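## Task

Pick up the small cardboard box from the shelving at the far end of the aisle and set it down directly on the desk top, not on any carton. Every empty carton in the space between the shelving units must be moved fully out of it; that space also includes a strip of floor in front of the aisle's mouth, as deep as the robot's base is long. At the finish the gripper must be empty, the robot must touch no movable object, and the box must be still, or the task fails. The robot also fails if it tips over or finishes leaning.

## Robot and tools

ROBOT. A Hello Robot Stretch 4, roughly 1.6 m tall, with a single arm: an omni-wheel base (rim within 0.23 m of the base origin), a lift sliding up a mast, a telescoping arm reaching forward, a three-joint wrist (yaw, pitch, roll) and a two-finger gripper. Loose objects may occasionally get nudged by the scene itself.

FRAMES. Base frame: origin on the floor below the base centre, x ahead, y to the left, z up. hand_pose is reported in this frame and marks a point between the open fingertips; with all wrist joints at 0 its axes line up with the base frame. The printed hand position may be slightly wrong. The odometry frame is where the base frame was at the scene start. base_odometry counts wheel rotation only, so slipping shows up as travel; heading is positive leftward, from -3.142 to 3.142.

TOOLS.
execute_actions(actions, cameras): actions is a list holding one action or nothing (empty just reports state and images). An action may contain base, joints, or both, plus optional pace and contact_limits; or else end_of_arm alone. Motions inside one action start together.
- base: exactly one relative move from the base's current spot, per the last reported state: {"translate_m": d} straight drive, forward positive, -2 to 2 m; {"strafe_m": d} sideways, left positive, -2 to 2 m; {"rotate_rad": d} turn in place, counter-clockwise positive, -3.2 to 3.2 rad.
- joints: absolute targets by name, each one number. lift_m 0 to 1.2 m; arm_m 0 to 0.55 m (extension); wrist_yaw_rad -1.134 to 4.276 (0 points ahead, positive left, 3.14 tucked back, above 3.4 the arm can obstruct); wrist_pitch_rad -1.117 to 4.259 (0 level, 1.57 pointing down); wrist_roll_rad -1.117 to 4.259 (0 fingers level, positive turns clockwise as seen from behind); gripper_m -0.038 to 0.141 m, the fingertip gap (below 0 the tips squeeze each other). Out-of-range joint targets are clipped and flagged; any other bad value or unknown key rejects the whole call and nothing moves. Done tolerances: 0.004 m for lift, arm, gripper; 0.02 rad yaw and roll; 0.05 rad pitch.
- pace: "slow", "default", "fast" or "max"; base speed up to 0.1/0.3/0.4/0.6 m/s and turning 1/2/3/4 rad/s respectively, reduced when the lift is above 0.2 m.
- contact_limits: {"arm_m": x}, x from 0 (stops at the lightest touch) to 0.75; default 0.5.
- end_of_arm: "enable_torque" re-enables wrist or gripper motors that shut off.
- cameras: list of head_camera, head_left_camera, head_right_camera, wrist_camera, or all; omitted or null gives all, [] gives none. Each action lasts at most 15 s.
A joint or the base omitted from an action may still be chasing an earlier target without the status showing it.
wait(seconds): 0 to 10 s, commands nothing, returns state and images.
zoom_image(camera, region): enlarges [x0, y0, x1, y1] pixels (at most 504 x 504) of that camera's latest full image.
read_manual(section): licence texts only.
finished_scene(scene): ends scene 1 or 2 irrevocably and reports success; the goal must hold after the last command settles. After a reported stop, remaining calls in the same reply do not run.

CAMERAS. head_camera looks forward and down from the mast top (turn the base to look elsewhere). head_left_camera and head_right_camera are fisheyes beside it, pointing more steeply down and showing the base and arm. wrist_camera sits behind the fingers looking along them, tips near the bottom of its image. Calibration lines (K, distortion, T_world_to_cam from base frame) are approximate.

RESULTS. base_status and joint_status give how each motion ended: done (for the base, wheels turned the full amount even if slipping); off_target (resting short and possibly still pushing); contact_stop_at_<key> (it hit something; that part goes slack, a slack lift can sink, slack wheels may drift); limit_stop_at_<name>, including own_body (self-collision, often with pitch below -0.2 plus a strong roll) and tilt (leaning over 6 degrees: lift, arm, wheels go slack until upright); time_out; torque_fault (a wrist motor overloaded and went limp; send enable_torque). on_its_own lists uncommanded behaviour; its held at value is the target being held. lidar_m: 12 distances in metres from the base origin, 30-degree sectors starting straight ahead and going counter-clockwise (4th left, 7th behind, 10th right); - means nothing seen or closer than 0.25 m; it sees from about 0.15 m up and misses glass and thin legs. wrist_depth_mm: 7x7 grid of depths, 100 to 2000 mm. turned_by_wheels vs turned_by_imu differing by over about 0.1 rad suggests a collision or slip. base_tilt in degrees (forward, right positive). motor_effort in percent, bracket is peak; wheel efforts positive push a right turn.

GRIPPING. Command a gap below the object's width; squeezing tighter pulls it toward the wrist. Neither the reading nor done proves a hold; a firm grip shows as a clear gripper_m effort change. Raise the lift if tips jam on a surface.

AVOID. Dropping, slamming, hard hits or strong pushes. Turning or driving with over 1 kg held and arm_m beyond 0.2, especially at fast paces, or pulling hard with the gripper high, can tip the robot. Pressing the gripper into things via base or arm causes torque faults. To unfold the wrist at the start, send lift_m 0.4 with wrist_yaw_rad 0. Shorter robot motion time is better.

Each tool is called after "Emit:" by a JSON object that holds its "api" and its "payload", one argument or row to a line.

## Session

Emit:
{"api": "execute_actions", "payload": {
  "actions": []
}}

Scene clock: 0.00 s.
base_odometry: x=+0.000 y=+0.000 heading=+0.000 (m, m, rad; odometry frame)
turned_by_wheels: +0.000 (rad since the last result)
turned_by_imu: +0.000 (rad since the last result)
base_tilt: forward=+0.6 right=+0.6 (deg)
lidar_m: 1.75 1.76 0.82 0.78 0.86 0.95 1.98 2.01 1.47 1.31 1.33 1.91
base_status: not commanded
joint_positions: lift_m=+0.170 arm_m=-0.002 wrist_yaw_rad=+3.064 wrist_pitch_rad=+0.012 wrist_roll_rad=+0.004 gripper_m=+0.057
joint_status: not commanded
motor_effort: lift_m=+19 arm_m=-1 wrist_yaw_rad=-2 wrist_pitch_rad=-6 wrist_roll_rad=+2 gripper_m=-5 wheel_0=+0 wheel_1=+0 wheel_2=+0 (%)
hand_pose: x=-0.1122 y=+0.1095 z=+0.3447 quat_wxyz=(+0.039, -0.006, +0.002, +0.999) (m; base frame)
wrist_depth_mm: 144 146 - - - 1098 809 / - 144 - - - 1078 798 / 106 139 231 - - 1078 809 / 112 143 272 - - 1078 820 / 141 1921 - - - 1060 809 / 1618 1618 1308 1618 1308 1078 809 / 1060 1025 891 931 878 931 820
pictures: head_camera, head_left_camera, head_right_camera, wrist_camera
Images, in order (width x height): head_camera 420x560, head_left_camera 420x672, head_right_camera 420x672, wrist_camera 616x392.

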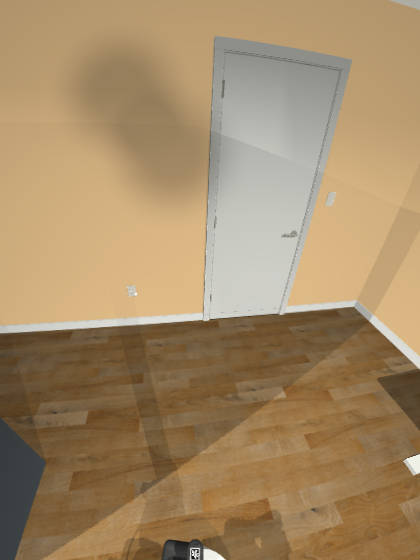

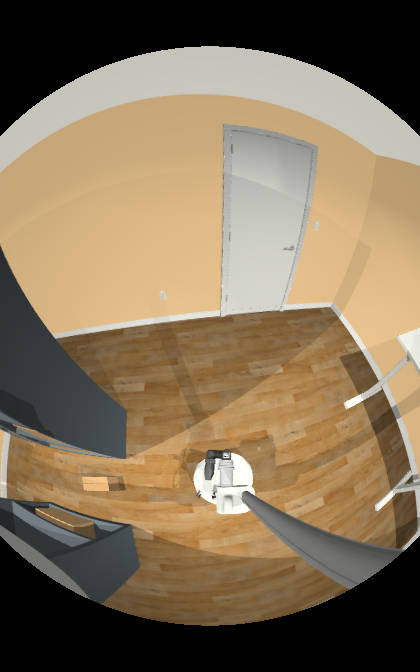

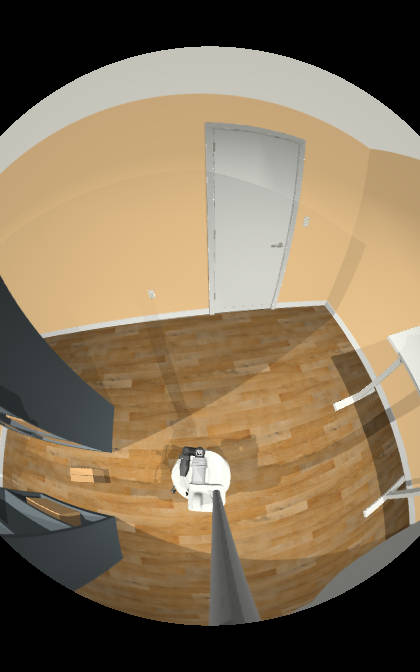

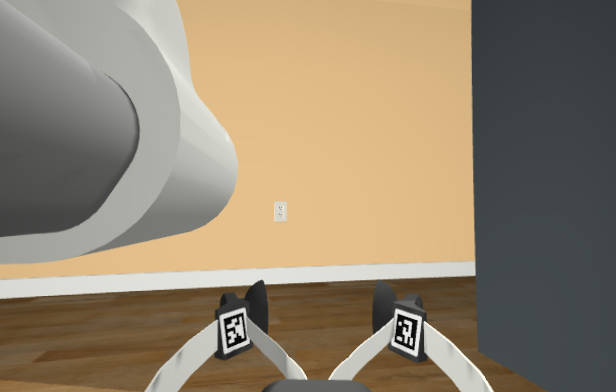

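Aisle is to the left, desk on the right. Turning to face the aisle.

Emit:
{"api": "execute_actions", "payload": {
  "actions": [
    {"base":{"rotate_rad":1.6},"joints":{"lift_m":0.4,"wrist_yaw_rad":0}}
  ]
}}

Scene clock: 2.47 s.
base_odometry: x=+0.000 y=+0.000 heading=+1.600 (m, m, rad; odometry frame)
turned_by_wheels: +1.600 (rad since the last result)
turned_by_imu: +1.551 (rad since the last result)
base_tilt: forward=+0.6 right=+0.6 (deg)
lidar_m: 0.78 0.87 0.96 1.96 1.98 1.45 1.33 1.33 1.95 1.75 1.78 0.84
base_status: done
joint_positions: lift_m=+0.400 arm_m=-0.002 wrist_yaw_rad=+0.000 wrist_pitch_rad=+0.012 wrist_roll_rad=+0.004 gripper_m=+0.057
joint_status: all done
motor_effort: lift_m=+22(24) arm_m=-1(1) wrist_yaw_rad=-3(10) wrist_pitch_rad=-6(6) wrist_roll_rad=+1(1) gripper_m=-4(3) wheel_0=-2(7) wheel_1=-1(8) wheel_2=-1(5) (%)
hand_pose: x=+0.4571 y=-0.0873 z=+0.5747 quat_wxyz=(+1.000, +0.002, +0.006, +0.000) (m; base frame)
wrist_depth_mm: 991 - - 691 591 615 634 / 1098 - - 904 591 603 621 / 1366 - - 809 591 603 621 / 1336 - - 809 580 597 615 / 1281 - - 809 574 591 609 / 1160 - - 991 569 591 615 / 991 1366 1366 564 574 591 603
pictures: head_camera, head_left_camera, head_right_camera, wrist_camera
camera_calibration (this result's frames):
wrist_camera: T_world_to_cam=[[0.0462161, -0.998856, -0.0122832, -0.0938816], [0.0132261, 0.0129072, -0.999829, 0.63516], [0.998844, 0.0460457, 0.0138075, -0.232052], [0, 0, 0, 1]] pos_world=[0.227722, -0.0912873, 0.637102]
Images, in order (width x height): head_camera 420x560, head_left_camera 420x672, head_right_camera 420x672, wrist_camera 616x392.

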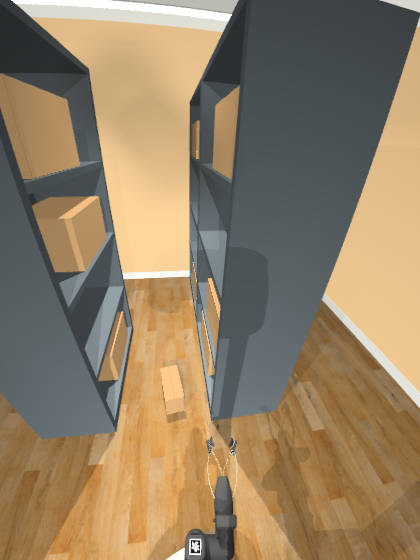

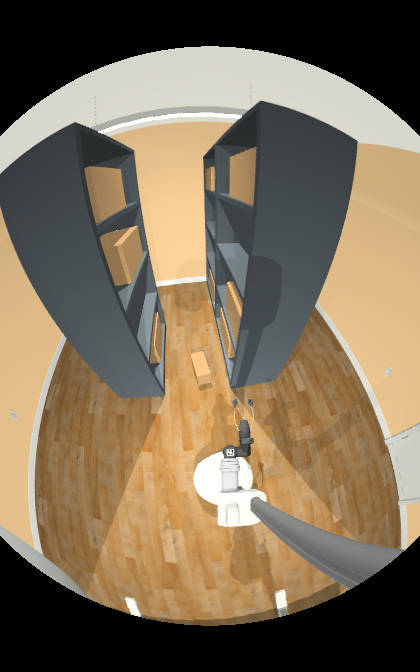

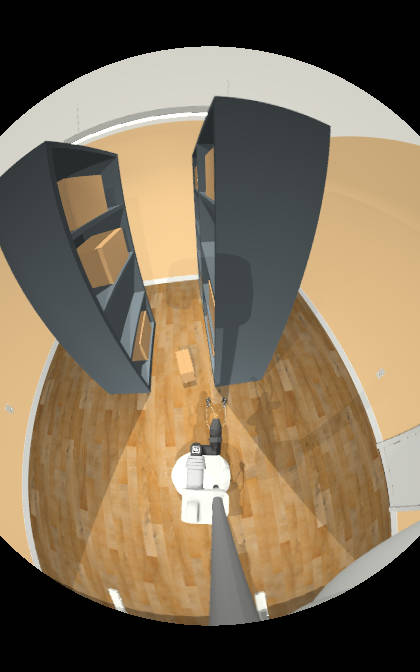

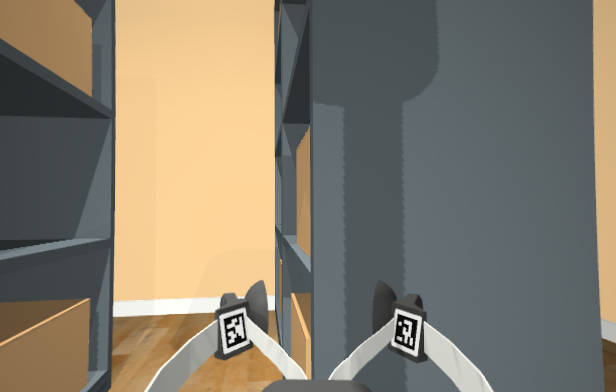

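Emit:
{"api": "execute_actions", "payload": {
  "actions": [
    {"base":{"rotate_rad":0.17},"joints":{"wrist_pitch_rad":0.7,"gripper_m":0.14}}
  ],
  "cameras": []
}}

Emit:
{"api": "execute_actions", "payload": {
  "actions": [
    {"base":{"strafe_m":0.1}}
  ]
}}

Scene clock: 4.70 s.
base_odometry: x=+0.000 y=+0.000 heading=+1.770 (m, m, rad; odometry frame)
turned_by_wheels: +0.170 (rad since the last result)
turned_by_imu: +0.165 (rad since the last result)
base_tilt: forward=+0.6 right=+0.5 (deg)
lidar_m: 0.81 0.88 1.10 1.95 2.03 1.34 1.32 1.38 1.83 1.75 1.84 0.79
base_status: done
joint_positions: lift_m=+0.400 arm_m=-0.002 wrist_yaw_rad=+0.000 wrist_pitch_rad=+0.701 wrist_roll_rad=+0.004 gripper_m=+0.140
joint_status: all done
motor_effort: lift_m=+22(22) arm_m=-1(1) wrist_yaw_rad=-3(3) wrist_pitch_rad=-2(4) wrist_roll_rad=+1(1) gripper_m=-1(4) wheel_0=+0(5) wheel_1=+1(8) wheel_2=+1(6) (%)
hand_pose: x=+0.3890 y=-0.0874 z=+0.3919 quat_wxyz=(+0.939, +0.002, +0.344, -0.001) (m; base frame)
wrist_depth_mm: 931 1078 - - 904 484 484 / 904 1025 1464 1537 831 530 525 / 960 1008 1138 1138 621 585 580 / 715 917 931 866 676 647 640 / 778 809 809 798 750 732 715 / 715 691 699 691 683 211 691 / 627 603 597 156 580 574 597
pictures: none
No camera images: the call's "cameras" was empty. Leave "cameras" out to get every camera's image.

Scene clock: 6.17 s.
base_odometry: x=-0.098 y=-0.020 heading=+1.770 (m, m, rad; odometry frame)
turned_by_wheels: +0.000 (rad since the last result)
turned_by_imu: +0.001 (rad since the last result)
base_tilt: forward=+0.6 right=+0.6 (deg)
lidar_m: 0.83 0.82 1.93 1.85 1.91 1.35 1.33 1.39 1.93 1.84 1.07 0.83
base_status: done
joint_positions: lift_m=+0.400 arm_m=-0.002 wrist_yaw_rad=+0.000 wrist_pitch_rad=+0.701 wrist_roll_rad=+0.004 gripper_m=+0.140
joint_status: not commanded
motor_effort: lift_m=+22(22) arm_m=-1(1) wrist_yaw_rad=-3(3) wrist_pitch_rad=-3(3) wrist_roll_rad=+1(2) gripper_m=-2(1) wheel_0=+0(9) wheel_1=+0(11) wheel_2=+1(1) (%)
hand_pose: x=+0.3890 y=-0.0874 z=+0.3919 quat_wxyz=(+0.939, +0.002, +0.344, -0.001) (m; base frame)
wrist_depth_mm: 866 946 1921 - 1281 517 488 / 569 917 1430 1499 1281 549 525 / 621 976 1160 854 1042 591 580 / 683 854 960 788 904 647 647 / 778 778 809 798 798 732 723 / 707 683 691 683 683 211 676 / 627 603 597 156 580 580 597
pictures: head_camera, head_left_camera, head_right_camera, wrist_camera
camera_calibration (this result's frames):
wrist_camera: T_world_to_cam=[[0.0275924, -0.998873, -0.0386122, -0.0755228], [-0.626066, 0.0128443, -0.779664, 0.615696], [0.779281, 0.0456866, -0.625007, 0.174216], [0, 0, 0, 1]] pos_world=[0.251787, -0.0913052, 0.586006]
Images, in order (width x height): head_camera 420x560, head_left_camera 420x672, head_right_camera 420x672, wrist_camera 616x392.

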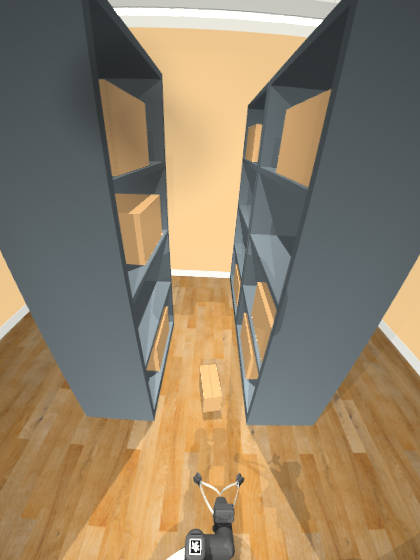

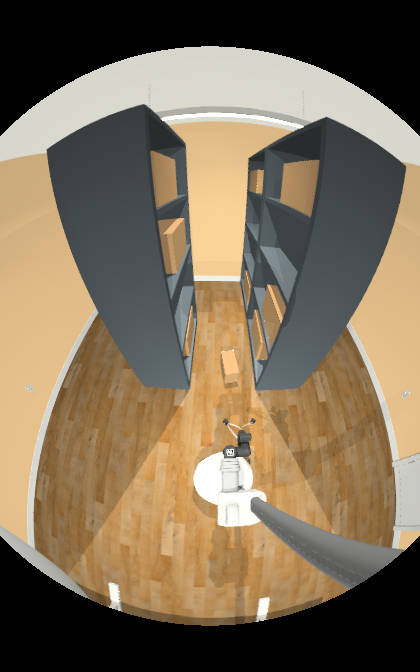

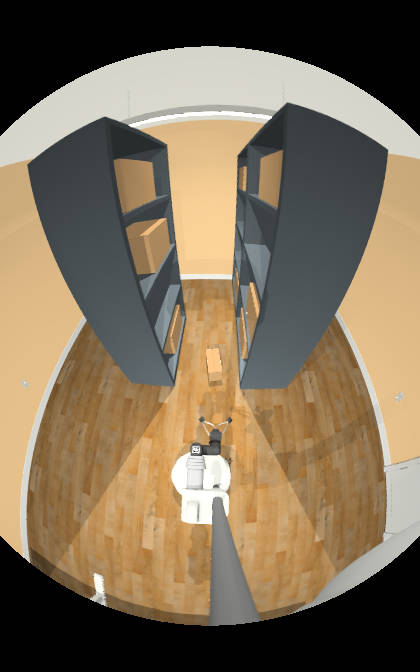

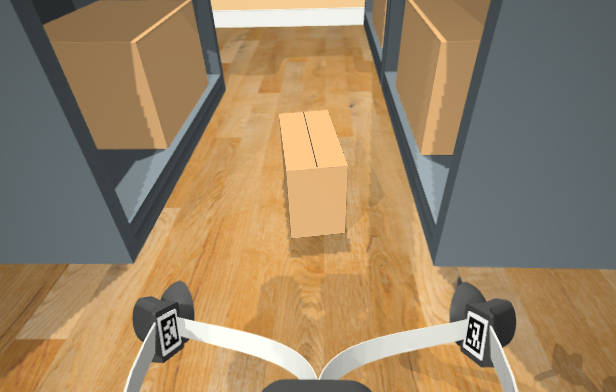

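Emit:
{"api": "execute_actions", "payload": {
  "actions": [
    {"base":{"translate_m":0.0},"joints":{"arm_m":0.3,"lift_m":0.3}}
  ],
  "cameras": []
}}

Emit:
{"api": "execute_actions", "payload": {
  "actions": [
    {"base":{"translate_m":0.2},"joints":{"lift_m":0.25}}
  ],
  "cameras": ["wrist_camera","head_camera"]
}}

Scene clock: 8.50 s.
base_odometry: x=-0.098 y=-0.020 heading=+1.770 (m, m, rad; odometry frame)
turned_by_wheels: +0.000 (rad since the last result)
turned_by_imu: +0.000 (rad since the last result)
base_tilt: forward=+0.6 right=+0.6 (deg)
lidar_m: 0.84 0.82 1.95 1.86 1.93 1.33 1.31 1.37 1.92 1.84 1.07 0.82
base_status: done
joint_positions: lift_m=+0.300 arm_m=+0.299 wrist_yaw_rad=+0.000 wrist_pitch_rad=+0.702 wrist_roll_rad=+0.004 gripper_m=+0.140
joint_status: all done
motor_effort: lift_m=+17(20) arm_m=+5(2) wrist_yaw_rad=-3(3) wrist_pitch_rad=-4(4) wrist_roll_rad=+3(2) gripper_m=-1(0) wheel_0=+0(0) wheel_1=+0(0) wheel_2=+0(1) (%)
hand_pose: x=+0.6903 y=-0.0874 z=+0.2922 quat_wxyz=(+0.939, +0.002, +0.344, -0.001) (m; base frame)
wrist_depth_mm: 591 809 1756 1808 1336 585 496 / 597 820 1205 1281 1118 585 521 / 640 809 991 609 904 603 569 / 691 741 798 492 768 627 621 / 591 676 668 445 654 580 362 / 535 564 569 508 564 211 364 / 508 496 488 156 477 439 410
pictures: none
No camera images: the call's "cameras" was empty. Leave "cameras" out to get every camera's image.

Scene clock: 10.57 s.
base_odometry: x=-0.138 y=+0.176 heading=+1.770 (m, m, rad; odometry frame)
turned_by_wheels: +0.000 (rad since the last result)
turned_by_imu: +0.000 (rad since the last result)
base_tilt: forward=+0.6 right=+0.6 (deg)
lidar_m: 0.66 0.65 0.81 1.86 1.93 1.57 1.54 1.57 1.91 1.86 0.80 0.64
base_status: done
joint_positions: lift_m=+0.250 arm_m=+0.299 wrist_yaw_rad=+0.000 wrist_pitch_rad=+0.702 wrist_roll_rad=+0.004 gripper_m=+0.140
joint_status: all done
motor_effort: lift_m=+17(15) arm_m=+5(5) wrist_yaw_rad=-3(3) wrist_pitch_rad=-3(5) wrist_roll_rad=+1(3) gripper_m=-2(0) wheel_0=+1(4) wheel_1=+0(3) wheel_2=+1(11) (%)
hand_pose: x=+0.6904 y=-0.0874 z=+0.2422 quat_wxyz=(+0.939, +0.002, +0.344, -0.001) (m; base frame)
wrist_depth_mm: 559 842 1618 1661 1281 591 397 / 559 798 1160 1138 1042 591 397 / 554 759 878 866 866 585 394 / 559 691 683 410 691 569 402 / 530 603 564 345 580 539 449 / 508 508 309 298 492 211 415 / 459 442 271 156 256 427 375
pictures: head_camera, wrist_camera
camera_calibration (this result's frames):
wrist_camera: T_world_to_cam=[[0.0276318, -0.998872, -0.0386204, -0.0896305], [-0.626302, 0.0128123, -0.779476, 0.687782], [0.779091, 0.0457264, -0.625241, -0.15397], [0, 0, 0, 1]] pos_world=[0.553192, -0.091301, 0.436379]
Images, in order (width x height): head_camera 420x560, wrist_camera 616x392.

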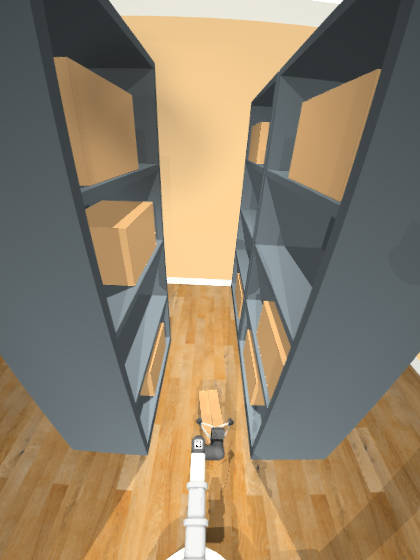

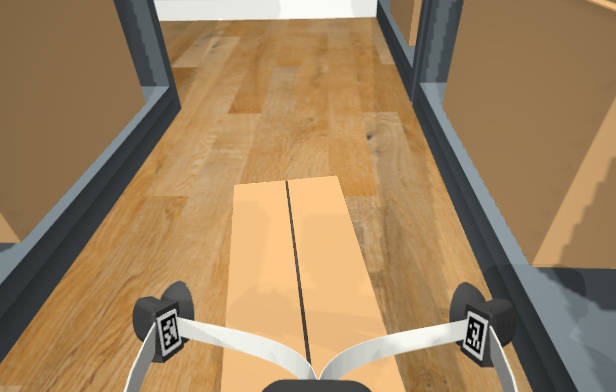

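Emit:
{"api": "execute_actions", "payload": {
  "actions": [
    {"joints":{"lift_m":0.14,"arm_m":0.32}}
  ],
  "cameras": []
}}

Emit:
{"api": "execute_actions", "payload": {
  "actions": [
    {"joints":{"gripper_m":0.04}}
  ],
  "cameras": []
}}

Emit:
{"api": "execute_actions", "payload": {
  "actions": [
    {"joints":{"lift_m":0.25,"arm_m":0.1}}
  ],
  "cameras": ["wrist_camera","head_left_camera"]
}}

Scene clock: 12.30 s.
base_odometry: x=-0.138 y=+0.176 heading=+1.770 (m, m, rad; odometry frame)
turned_by_wheels: +0.000 (rad since the last result)
turned_by_imu: +0.000 (rad since the last result)
base_tilt: forward=+0.6 right=+0.6 (deg)
lidar_m: 0.74 0.65 0.84 1.85 1.92 1.56 1.88 1.58 1.93 1.86 0.81 0.65
base_status: not commanded
joint_positions: lift_m=+0.141 arm_m=+0.319 wrist_yaw_rad=-0.001 wrist_pitch_rad=+0.680 wrist_roll_rad=+0.007 gripper_m=+0.140
joint_status: all done
on_its_own: wrist_pitch_rad is at rest, and its effort (+57) is outside its rest range (-23 to +23)
motor_effort: lift_m=+3(15) arm_m=+5(4) wrist_yaw_rad=+1(1) wrist_pitch_rad=+57(58) wrist_roll_rad=-4(4) gripper_m=-1(0) wheel_0=+1(1) wheel_1=+0(0) wheel_2=-2(2) (%)
hand_pose: x=+0.7141 y=-0.0877 z=+0.1381 quat_wxyz=(+0.943, +0.003, +0.334, -0.002) (m; base frame)
wrist_depth_mm: 564 831 1576 1499 1229 597 394 / 559 798 991 976 904 585 394 / 559 715 707 342 715 549 389 / 530 591 283 268 554 530 392 / 488 492 225 223 238 466 375 / 421 397 192 191 194 210 359 / 368 347 163 166 169 338 345
pictures: none
No camera images: the call's "cameras" was empty. Leave "cameras" out to get every camera's image.

Scene clock: 14.30 s.
base_odometry: x=-0.138 y=+0.176 heading=+1.771 (m, m, rad; odometry frame)
turned_by_wheels: +0.001 (rad since the last result)
turned_by_imu: +0.001 (rad since the last result)
base_tilt: forward=+0.7 right=+0.6 (deg)
lidar_m: 0.69 0.64 0.83 1.85 1.92 1.56 1.86 1.60 1.91 1.86 0.80 0.63
base_status: not commanded
joint_positions: lift_m=+0.141 arm_m=+0.319 wrist_yaw_rad=+0.004 wrist_pitch_rad=+0.686 wrist_roll_rad=+0.007 gripper_m=+0.041
joint_status: all done
on_its_own: wrist_yaw_rad is at rest, and its effort (-15) is outside its rest range (-13 to +13); wrist_pitch_rad is at rest, and its effort (+43) is outside its rest range (-23 to +23)
motor_effort: lift_m=+10(10) arm_m=+4(5) wrist_yaw_rad=-15(20) wrist_pitch_rad=+43(64) wrist_roll_rad=-5(15) gripper_m=-31(30) wheel_0=+5(4) wheel_1=+1(1) wheel_2=+3(3) (%)
hand_pose: x=+0.7138 y=-0.0865 z=+0.1363 quat_wxyz=(+0.942, +0.003, +0.336, +0.001) (m; base frame)
wrist_depth_mm: 559 831 1464 1430 1138 609 402 / 549 750 931 946 904 609 404 / 544 676 647 282 647 559 402 / 521 574 254 236 243 517 392 / 477 477 210 203 202 455 375 / 410 407 179 177 176 394 364 / 359 174 157 158 157 164 329
pictures: none
No camera images: the call's "cameras" was empty. Leave "cameras" out to get every camera's image.

Scene clock: 16.07 s.
base_odometry: x=-0.138 y=+0.176 heading=+1.770 (m, m, rad; odometry frame)
turned_by_wheels: -0.001 (rad since the last result)
turned_by_imu: +0.000 (rad since the last result)
base_tilt: forward=+0.6 right=+0.6 (deg)
lidar_m: 0.44 0.62 0.82 1.85 1.93 1.57 1.89 1.59 1.91 1.85 0.81 0.64
base_status: not commanded
joint_positions: lift_m=+0.250 arm_m=+0.101 wrist_yaw_rad=+0.000 wrist_pitch_rad=+0.703 wrist_roll_rad=+0.005 gripper_m=+0.041
joint_status: all done
motor_effort: lift_m=+22(22) arm_m=-5(4) wrist_yaw_rad=-2(14) wrist_pitch_rad=-8(42) wrist_roll_rad=+1(8) gripper_m=-32(33) wheel_0=+2(4) wheel_1=-1(1) wheel_2=+1(3) (%)
hand_pose: x=+0.4919 y=-0.0875 z=+0.2415 quat_wxyz=(+0.939, +0.002, +0.344, -0.001) (m; base frame)
wrist_depth_mm: 564 809 1618 1618 1281 585 480 / 603 809 1118 1118 1025 585 517 / 647 768 831 285 778 597 574 / 597 691 661 237 242 591 559 / 544 597 213 204 200 539 364 / 512 517 184 178 176 433 366 / 462 174 160 159 157 161 379
pictures: head_left_camera, wrist_camera
camera_calibration (this result's frames):
wrist_camera: T_world_to_cam=[[0.0270849, -0.998877, -0.0388822, -0.0839101], [-0.627325, 0.0132993, -0.778644, 0.563254], [0.778287, 0.0454812, -0.62626, 0.00082083], [0, 0, 0, 1]] pos_world=[0.354977, -0.091344, 0.435826]
Images, in order (width x height): head_left_camera 420x672, wrist_camera 616x392.

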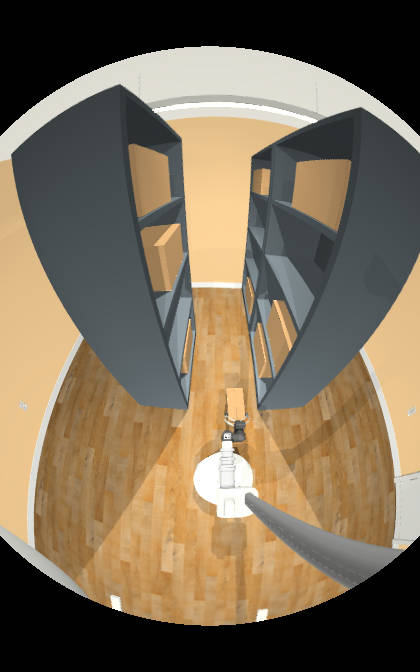

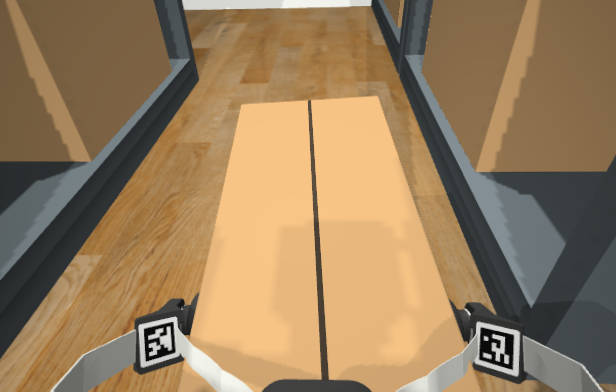

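Emit:
{"api": "execute_actions", "payload": {
  "actions": [
    {"base":{"translate_m":-0.3}}
  ],
  "cameras": []
}}

Emit:
{"api": "execute_actions", "payload": {
  "actions": [
    {"base":{"rotate_rad":-1.5},"pace":"slow"}
  ],
  "cameras": []
}}

Emit:
{"api": "execute_actions", "payload": {
  "actions": [
    {"joints":{"arm_m":0.4,"lift_m":0.155}}
  ],
  "cameras": []
}}

Emit:
{"api": "execute_actions", "payload": {
  "actions": [
    {"joints":{"gripper_m":0.14}}
  ],
  "cameras": []
}}

Emit:
{"api": "execute_actions", "payload": {
  "actions": [
    {"joints":{"lift_m":0.35}}
  ],
  "cameras": []
}}

Emit:
{"api": "execute_actions", "payload": {
  "actions": [
    {"base":{"rotate_rad":1.5},"joints":{"arm_m":0,"wrist_pitch_rad":0.2}}
  ]
}}

Scene clock: 18.83 s.
base_odometry: x=-0.078 y=-0.118 heading=+1.770 (m, m, rad; odometry frame)
turned_by_wheels: +0.000 (rad since the last result)
turned_by_imu: +0.001 (rad since the last result)
base_tilt: forward=+0.7 right=+0.6 (deg)
lidar_m: 0.42 0.93 1.94 1.83 1.93 1.24 1.22 1.26 1.92 1.84 1.96 0.91
base_status: done
joint_positions: lift_m=+0.250 arm_m=+0.101 wrist_yaw_rad=+0.000 wrist_pitch_rad=+0.703 wrist_roll_rad=+0.005 gripper_m=+0.041
joint_status: not commanded
motor_effort: lift_m=+21(22) arm_m=-5(5) wrist_yaw_rad=-2(2) wrist_pitch_rad=-8(8) wrist_roll_rad=+1(1) gripper_m=-31(33) wheel_0=-1(5) wheel_1=+1(4) wheel_2=+0(10) (%)
hand_pose: x=+0.4919 y=-0.0874 z=+0.2415 quat_wxyz=(+0.939, +0.002, +0.344, -0.001) (m; base frame)
wrist_depth_mm: 798 842 1397 1618 1255 741 484 / 564 904 1118 1118 1008 549 525 / 615 798 831 285 759 591 574 / 668 691 661 236 242 640 640 / 609 597 213 204 201 580 574 / 521 517 185 178 177 492 500 / 462 174 160 159 157 162 427
pictures: none
No camera images: the call's "cameras" was empty. Leave "cameras" out to get every camera's image.

Scene clock: 21.63 s.
base_odometry: x=-0.078 y=-0.118 heading=+0.270 (m, m, rad; odometry frame)
turned_by_wheels: -1.500 (rad since the last result)
turned_by_imu: -1.453 (rad since the last result)
base_tilt: forward=+0.6 right=+0.6 (deg)
lidar_m: 0.53 1.13 0.92 0.92 0.92 1.91 1.86 2.01 1.24 1.20 1.33 1.86
base_status: done
joint_positions: lift_m=+0.250 arm_m=+0.101 wrist_yaw_rad=+0.000 wrist_pitch_rad=+0.703 wrist_roll_rad=+0.005 gripper_m=+0.041
joint_status: not commanded
motor_effort: lift_m=+22(22) arm_m=-5(5) wrist_yaw_rad=-2(2) wrist_pitch_rad=-8(8) wrist_roll_rad=+0(1) gripper_m=-30(32) wheel_0=+0(3) wheel_1=+2(3) wheel_2=+1(7) (%)
hand_pose: x=+0.4919 y=-0.0874 z=+0.2415 quat_wxyz=(+0.939, +0.002, +0.344, -0.001) (m; base frame)
wrist_depth_mm: 1537 1464 1430 1397 1366 1336 1308 / 1160 1160 1160 1138 1078 1078 1078 / 904 891 854 283 778 842 831 / 723 723 661 237 242 683 683 / 603 603 213 204 200 580 574 / 521 521 185 178 176 496 500 / 466 174 160 159 157 161 427
pictures: none
No camera images: the call's "cameras" was empty. Leave "cameras" out to get every camera's image.

Scene clock: 23.63 s.
base_odometry: x=-0.078 y=-0.118 heading=+0.270 (m, m, rad; odometry frame)
turned_by_wheels: +0.000 (rad since the last result)
turned_by_imu: +0.000 (rad since the last result)
base_tilt: forward=+0.7 right=+0.6 (deg)
lidar_m: 0.80 1.14 0.90 0.94 0.93 1.90 1.86 2.00 1.25 1.21 1.30 1.85
base_status: not commanded
joint_positions: lift_m=+0.155 arm_m=+0.399 wrist_yaw_rad=+0.000 wrist_pitch_rad=+0.703 wrist_roll_rad=+0.005 gripper_m=+0.041
joint_status: all done
motor_effort: lift_m=+17(20) arm_m=+5(5) wrist_yaw_rad=-3(1) wrist_pitch_rad=-8(8) wrist_roll_rad=+1(1) gripper_m=-32(31) wheel_0=+0(0) wheel_1=+2(2) wheel_2=+1(1) (%)
hand_pose: x=+0.7901 y=-0.0874 z=+0.1469 quat_wxyz=(+0.939, +0.002, +0.344, -0.001) (m; base frame)
wrist_depth_mm: 1205 1182 1138 1098 1078 1060 1042 / 917 917 878 878 854 842 809 / 691 691 647 283 603 654 647 / 564 559 517 236 242 535 535 / 473 473 213 204 200 452 449 / 407 407 185 178 176 384 392 / 359 174 160 159 156 162 334
pictures: none
No camera images: the call's "cameras" was empty. Leave "cameras" out to get every camera's image.

Scene clock: 25.63 s.
base_odometry: x=-0.078 y=-0.118 heading=+0.270 (m, m, rad; odometry frame)
turned_by_wheels: +0.000 (rad since the last result)
turned_by_imu: +0.000 (rad since the last result)
base_tilt: forward=+0.6 right=+0.6 (deg)
lidar_m: 0.78 1.12 0.90 0.92 0.93 1.90 1.87 1.98 1.25 1.22 1.30 1.85
base_status: not commanded
joint_positions: lift_m=+0.155 arm_m=+0.399 wrist_yaw_rad=-0.002 wrist_pitch_rad=+0.693 wrist_roll_rad=+0.004 gripper_m=+0.140
joint_status: all done
motor_effort: lift_m=+16(17) arm_m=+5(5) wrist_yaw_rad=+3(9) wrist_pitch_rad=+22(22) wrist_roll_rad=+3(2) gripper_m=-1(32) wheel_0=-1(1) wheel_1=+2(2) wheel_2=+0(1) (%)
hand_pose: x=+0.7919 y=-0.0878 z=+0.1493 quat_wxyz=(+0.941, +0.002, +0.339, -0.001) (m; base frame)
wrist_depth_mm: 1229 1182 1182 1138 1078 1078 1060 / 976 976 960 931 904 917 878 / 732 723 707 338 676 699 683 / 585 585 549 271 291 559 559 / 488 488 452 227 231 469 466 / 421 399 202 195 194 208 404 / 368 357 168 155 166 184 355
pictures: none
No camera images: the call's "cameras" was empty. Leave "cameras" out to get every camera's image.

Scene clock: 27.53 s.
base_odometry: x=-0.078 y=-0.118 heading=+0.270 (m, m, rad; odometry frame)
turned_by_wheels: +0.000 (rad since the last result)
turned_by_imu: +0.000 (rad since the last result)
base_tilt: forward=+0.7 right=+0.6 (deg)
lidar_m: 0.74 1.11 0.92 0.92 0.94 1.91 1.85 2.02 1.23 1.21 1.32 1.87
base_status: not commanded
joint_positions: lift_m=+0.350 arm_m=+0.399 wrist_yaw_rad=+0.000 wrist_pitch_rad=+0.701 wrist_roll_rad=+0.004 gripper_m=+0.140
joint_status: all done
motor_effort: lift_m=+22(23) arm_m=+5(5) wrist_yaw_rad=-1(2) wrist_pitch_rad=-3(21) wrist_roll_rad=+4(2) gripper_m=-2(2) wheel_0=+0(0) wheel_1=+2(2) wheel_2=+0(0) (%)
hand_pose: x=+0.7904 y=-0.0875 z=+0.3418 quat_wxyz=(+0.939, +0.002, +0.344, -0.001) (m; base frame)
wrist_depth_mm: 1255 1229 1182 1138 1118 1060 1060 / 1366 1308 1281 1229 1229 1160 1138 / 1118 1078 1098 1060 1042 1025 1025 / 891 878 878 866 854 842 842 / 750 750 732 741 723 715 715 / 647 627 627 415 603 211 621 / 569 549 544 157 364 521 549
pictures: none
No camera images: the call's "cameras" was empty. Leave "cameras" out to get every camera's image.

Scene clock: 29.83 s.
base_odometry: x=-0.078 y=-0.118 heading=+1.770 (m, m, rad; odometry frame)
turned_by_wheels: +1.500 (rad since the last result)
turned_by_imu: +1.454 (rad since the last result)
base_tilt: forward=+0.6 right=+0.6 (deg)
lidar_m: 1.14 0.92 1.93 1.84 1.93 1.22 1.21 1.30 1.93 0.72 1.95 0.91
base_status: done
joint_positions: lift_m=+0.350 arm_m=+0.001 wrist_yaw_rad=+0.000 wrist_pitch_rad=+0.202 wrist_roll_rad=+0.004 gripper_m=+0.140
joint_status: all done
motor_effort: lift_m=+22(22) arm_m=-5(9) wrist_yaw_rad=-2(6) wrist_pitch_rad=-5(11) wrist_roll_rad=+4(2) gripper_m=+0(0) wheel_0=-1(5) wheel_1=+1(6) wheel_2=+0(8) (%)
hand_pose: x=+0.4544 y=-0.0874 z=+0.4700 quat_wxyz=(+0.995, +0.002, +0.101, +0.000) (m; base frame)
wrist_depth_mm: 627 1430 1464 - 1397 597 580 / 634 1499 1499 - 1430 603 591 / 640 1464 1537 - 1464 621 609 / 661 1229 1537 - 1499 634 621 / 676 1008 1537 1863 1281 647 634 / 699 699 1205 1255 1118 211 647 / 715 715 917 156 866 668 661
pictures: head_camera, head_left_camera, head_right_camera, wrist_camera
camera_calibration (this result's frames):
wrist_camera: T_world_to_cam=[[0.0427275, -0.99888, -0.0203233, -0.0897988], [-0.176595, 0.0124708, -0.984205, 0.609454], [0.983356, 0.0456416, -0.175865, -0.131732], [0, 0, 0, 1]] pos_world=[0.241003, -0.0912861, 0.574835]
Images, in order (width x height): head_camera 420x560, head_left_camera 420x672, head_right_camera 420x672, wrist_camera 616x392.

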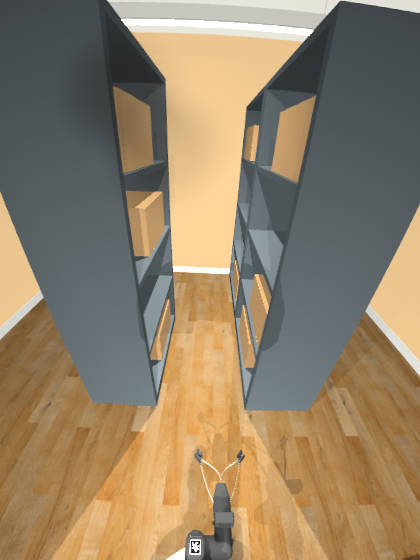

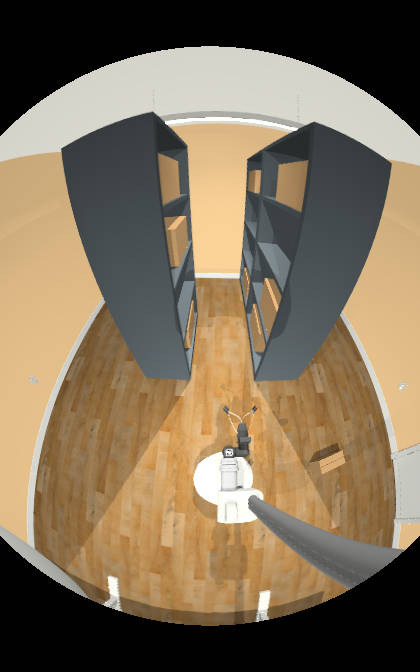

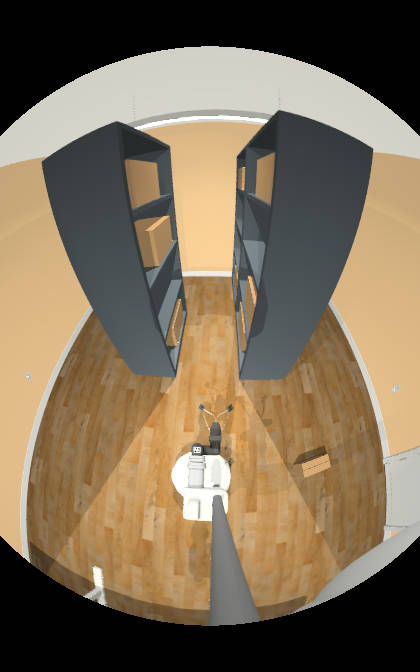

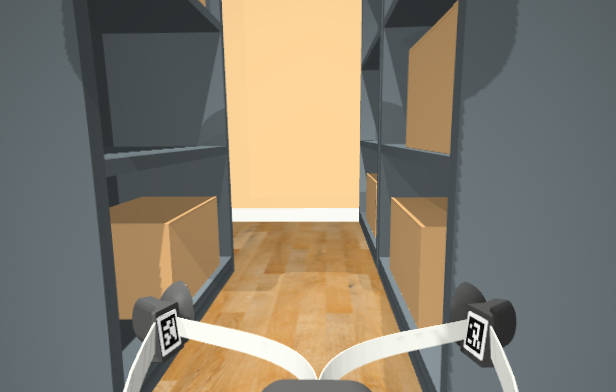

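Emit:
{"api": "execute_actions", "payload": {
  "actions": [
    {"base":{"translate_m":0.65},"joints":{"gripper_m":0.06,"wrist_pitch_rad":0,"lift_m":0.6}}
  ]
}}

Scene clock: 33.60 s.
base_odometry: x=-0.207 y=+0.519 heading=+1.770 (m, m, rad; odometry frame)
turned_by_wheels: +0.000 (rad since the last result)
turned_by_imu: -0.001 (rad since the last result)
base_tilt: forward=+0.6 right=+0.7 (deg)
lidar_m: 1.13 0.41 0.37 1.86 1.95 1.93 2.25 2.60 0.96 1.87 0.36 0.41
base_status: done
joint_positions: lift_m=+0.600 arm_m=+0.001 wrist_yaw_rad=+0.000 wrist_pitch_rad=+0.003 wrist_roll_rad=+0.004 gripper_m=+0.060
joint_status: all done
motor_effort: lift_m=+21(24) arm_m=-5(5) wrist_yaw_rad=-2(2) wrist_pitch_rad=-6(11) wrist_roll_rad=+3(3) gripper_m=-3(2) wheel_0=-1(4) wheel_1=+0(3) wheel_2=+1(9) (%)
hand_pose: x=+0.4603 y=-0.0874 z=+0.7773 quat_wxyz=(+1.000, +0.002, +0.001, +0.000) (m; base frame)
wrist_depth_mm: 564 891 1983 1863 1366 866 866 / 559 904 1921 1921 1756 854 397 / 640 891 1863 1863 1808 707 668 / 904 904 1863 1863 1756 854 854 / 904 891 1921 1808 1808 842 433 / 878 878 221 1863 854 842 397 / 778 842 1808 1756 931 707 394
pictures: head_camera, head_left_camera, head_right_camera, wrist_camera
camera_calibration (this result's frames):
wrist_camera: T_world_to_cam=[[0.0459134, -0.99888, -0.0114424, -0.092174], [0.0222626, 0.0124748, -0.999674, 0.833389], [0.998697, 0.0456437, 0.0228105, -0.244961], [0, 0, 0, 1]] pos_world=[0.23032, -0.0912863, 0.837651]
Images, in order (width x height): head_camera 420x560, head_left_camera 420x672, head_right_camera 420x672, wrist_camera 616x392.

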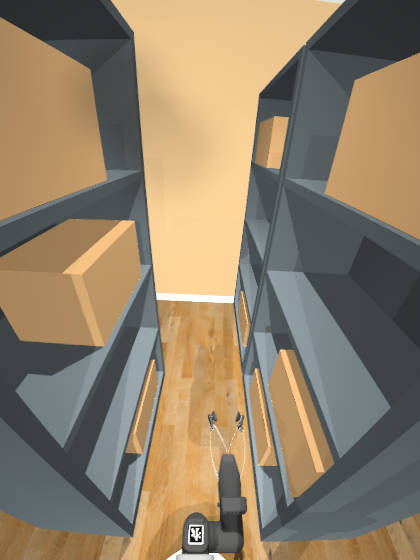

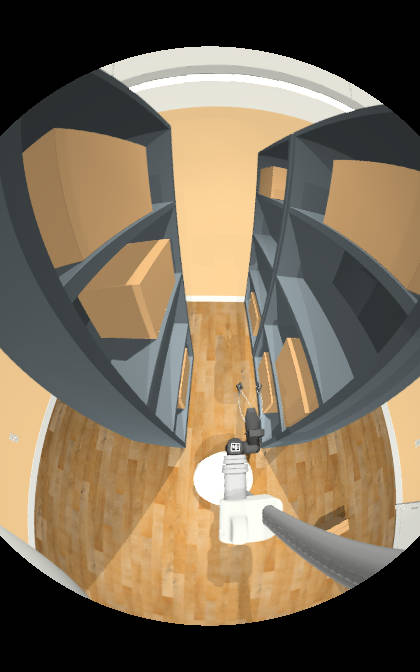

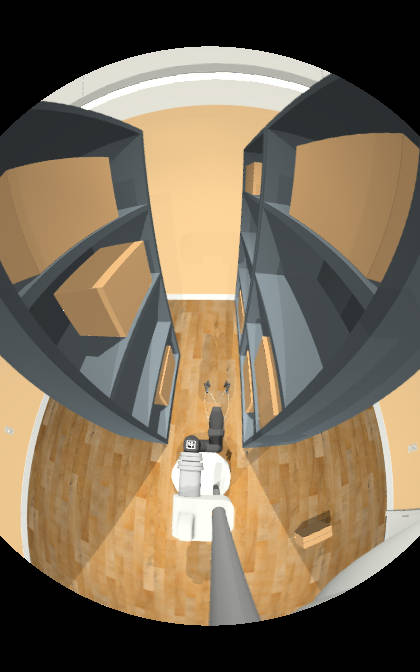

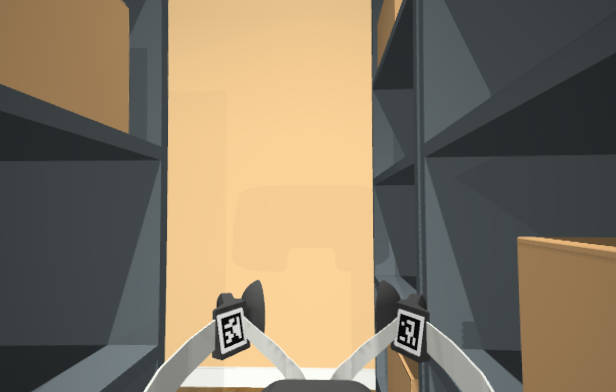

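Emit:
{"api": "execute_actions", "payload": {
  "actions": [
    {"base":{"translate_m":0.7},"joints":{"lift_m":1.0}}
  ]
}}

Scene clock: 37.53 s.
base_odometry: x=-0.346 y=+1.206 heading=+1.770 (m, m, rad; odometry frame)
turned_by_wheels: +0.000 (rad since the last result)
turned_by_imu: -0.001 (rad since the last result)
base_tilt: forward=+0.6 right=+0.6 (deg)
lidar_m: 1.33 0.40 0.28 0.25 0.26 0.42 3.40 0.45 0.30 0.30 0.32 0.47
base_status: done
joint_positions: lift_m=+1.000 arm_m=+0.001 wrist_yaw_rad=+0.000 wrist_pitch_rad=+0.003 wrist_roll_rad=+0.004 gripper_m=+0.060
joint_status: all done
motor_effort: lift_m=+22(22) arm_m=-5(5) wrist_yaw_rad=-2(2) wrist_pitch_rad=-6(6) wrist_roll_rad=+3(3) gripper_m=-3(3) wheel_0=-1(4) wheel_1=-1(3) wheel_2=+1(7) (%)
hand_pose: x=+0.4603 y=-0.0874 z=+1.1773 quat_wxyz=(+1.000, +0.002, +0.001, +0.000) (m; base frame)
wrist_depth_mm: 1205 1229 1205 1182 1160 647 410 / 1182 1205 1205 1205 1182 647 549 / 1160 1205 1182 1160 1138 976 976 / 1182 1182 1160 1160 1138 1098 1078 / 1160 1205 1182 1160 1138 1098 1078 / 1138 1182 222 1160 878 976 991 / 1138 1160 1138 1118 1078 580 621
pictures: head_camera, head_left_camera, head_right_camera, wrist_camera
camera_calibration (this result's frames):
wrist_camera: T_world_to_cam=[[0.0459129, -0.99888, -0.011442, -0.0875969], [0.0222717, 0.0124748, -0.999674, 1.23326], [0.998697, 0.0456431, 0.0228195, -0.254085], [0, 0, 0, 1]] pos_world=[0.230309, -0.0912863, 1.23765]
Images, in order (width x height): head_camera 420x560, head_left_camera 420x672, head_right_camera 420x672, wrist_camera 616x392.

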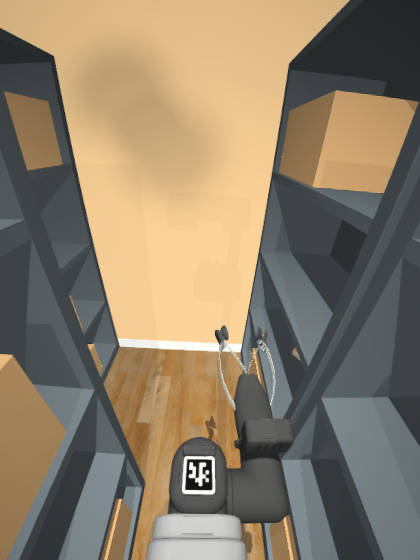

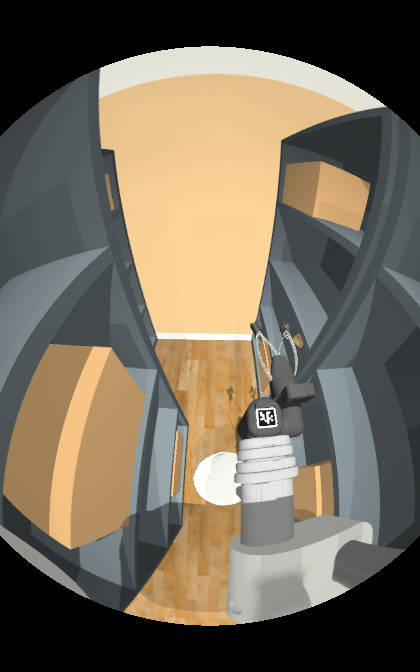

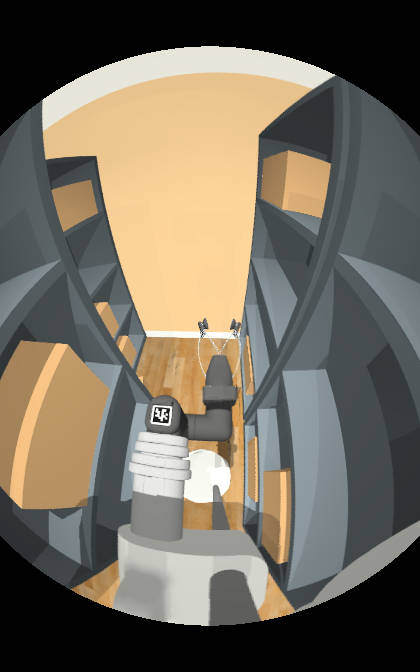

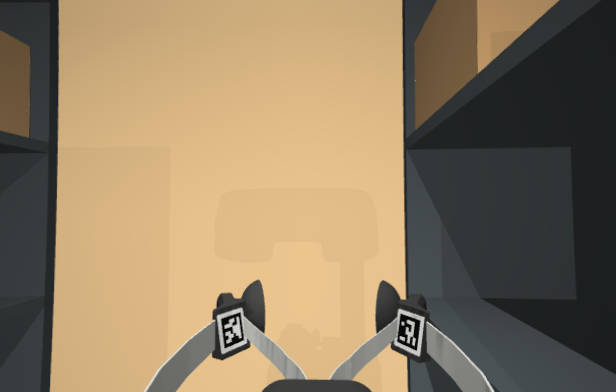

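Emit:
{"api": "zoom_image", "payload": {
  "camera": "head_camera",
  "region": [230,280,400,440]
}}

Emit:
{"api": "zoom_image", "payload": {
  "camera": "head_right_camera",
  "region": [40,150,200,420]
}}

Region (230, 280, 400, 440) of head_camera's 420x560 image, scaled by 2.965, with more detail than that image has; it fills the top 474 rows of this view, and the rest is white.

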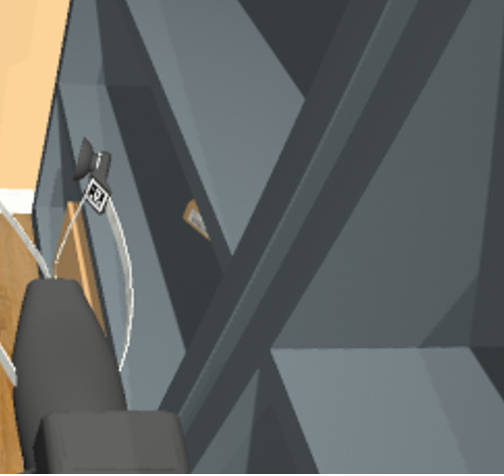

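Region (40, 150, 200, 420) of head_right_camera's 420x672 image, scaled by 1.867, with more detail than that image has; it fills the left 299 columns of this view, and the rest is white.

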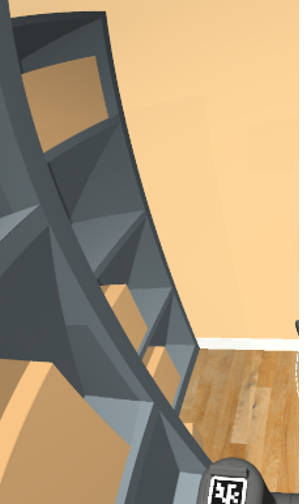

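Emit:
{"api": "execute_actions", "payload": {
  "actions": [
    {"base":{"translate_m":0.35},"joints":{"lift_m":0.45}}
  ],
  "cameras": []
}}

Emit:
{"api": "execute_actions", "payload": {
  "actions": [
    {"joints":{"wrist_yaw_rad":-1.0,"wrist_pitch_rad":0.2}}
  ]
}}

Scene clock: 41.20 s.
base_odometry: x=-0.415 y=+1.549 heading=+1.770 (m, m, rad; odometry frame)
turned_by_wheels: +0.000 (rad since the last result)
turned_by_imu: +0.000 (rad since the last result)
base_tilt: forward=+0.7 right=+0.6 (deg)
lidar_m: 1.03 1.03 0.26 0.25 0.28 0.40 3.83 0.44 0.32 0.30 0.30 0.46
base_status: done
joint_positions: lift_m=+0.450 arm_m=+0.001 wrist_yaw_rad=+0.000 wrist_pitch_rad=+0.002 wrist_roll_rad=+0.004 gripper_m=+0.060
joint_status: all done
motor_effort: lift_m=+17(19) arm_m=-5(5) wrist_yaw_rad=-3(2) wrist_pitch_rad=-6(7) wrist_roll_rad=+3(3) gripper_m=-3(3) wheel_0=+0(5) wheel_1=+1(4) wheel_2=+0(7) (%)
hand_pose: x=+0.4603 y=-0.0874 z=+0.6277 quat_wxyz=(+1.000, +0.002, +0.001, +0.000) (m; base frame)
wrist_depth_mm: 866 854 842 831 831 647 580 / 854 842 831 842 820 750 759 / 854 842 831 831 820 759 750 / 854 831 820 831 809 750 750 / 842 831 831 809 809 750 741 / 842 820 222 809 798 691 615 / 831 831 820 809 788 741 424
pictures: none
No camera images: the call's "cameras" was empty. Leave "cameras" out to get every camera's image.

Scene clock: 42.33 s.
base_odometry: x=-0.415 y=+1.549 heading=+1.770 (m, m, rad; odometry frame)
turned_by_wheels: +0.000 (rad since the last result)
turned_by_imu: +0.000 (rad since the last result)
base_tilt: forward=+0.7 right=+0.6 (deg)
lidar_m: 1.03 1.01 0.26 0.25 0.27 0.39 3.84 0.45 0.32 0.29 0.32 0.44
base_status: not commanded
joint_positions: lift_m=+0.450 arm_m=+0.001 wrist_yaw_rad=-1.000 wrist_pitch_rad=+0.202 wrist_roll_rad=+0.004 gripper_m=+0.060
joint_status: all done
motor_effort: lift_m=+17(17) arm_m=-5(5) wrist_yaw_rad=-4(7) wrist_pitch_rad=-4(6) wrist_roll_rad=+3(3) gripper_m=-1(5) wheel_0=+0(0) wheel_1=+0(1) wheel_2=+1(0) (%)
hand_pose: x=+0.2510 y=-0.2850 z=+0.5706 quat_wxyz=(+0.873, +0.050, +0.087, -0.477) (m; base frame)
wrist_depth_mm: 741 854 904 778 676 591 179 / 759 891 931 798 683 609 182 / 768 904 960 798 699 609 185 / 750 866 904 778 699 621 187 / 597 473 469 466 466 424 191 / 788 707 222 315 278 294 195 / 759 559 508 272 240 208 200
pictures: head_camera, head_left_camera, head_right_camera, wrist_camera
camera_calibration (this result's frames):
wrist_camera: T_world_to_cam=[[-0.817191, -0.576009, -0.0203106, 0.059925], [-0.0847479, 0.154939, -0.984282, 0.692525], [0.570103, -0.802625, -0.175431, -0.0433243], [0, 0, 0, 1]] pos_world=[0.13236, -0.107555, 0.675257]
Images, in order (width x height): head_camera 420x560, head_left_camera 420x672, head_right_camera 420x672, wrist_camera 616x392.

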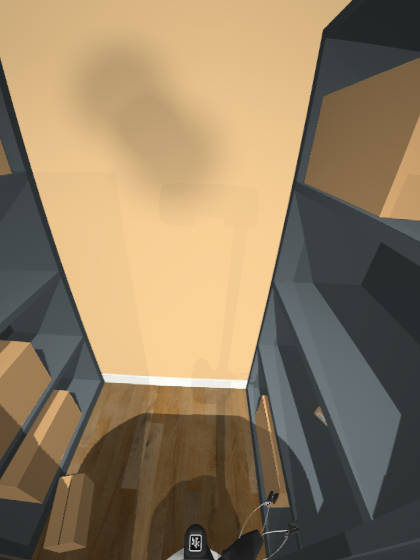

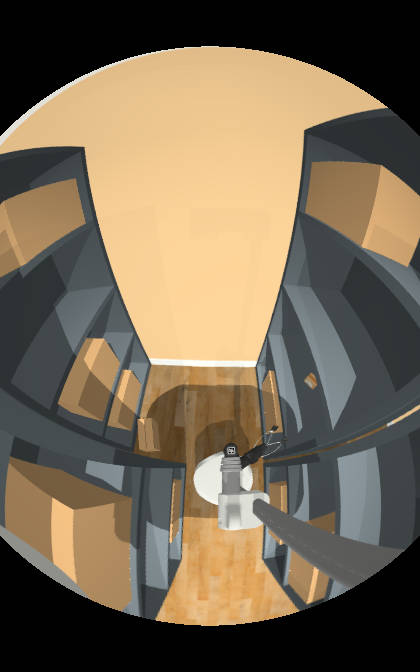

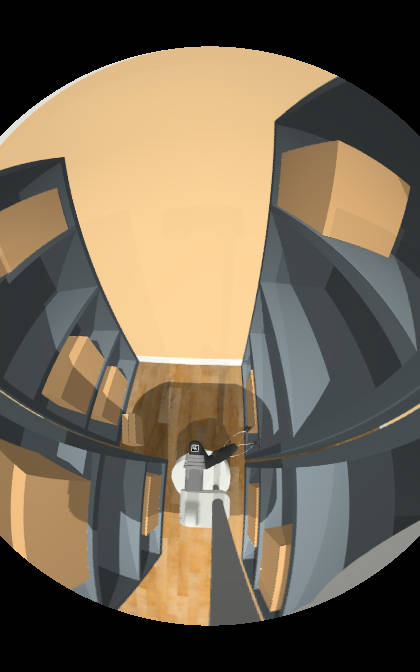

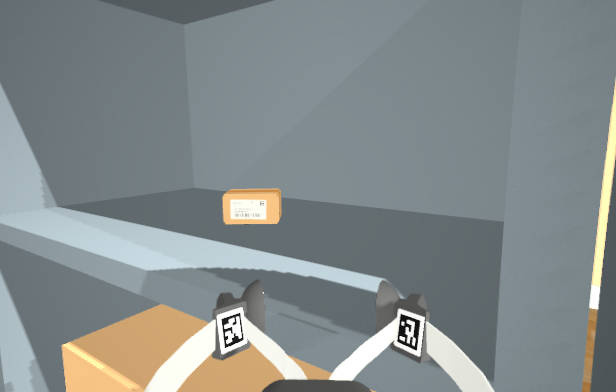

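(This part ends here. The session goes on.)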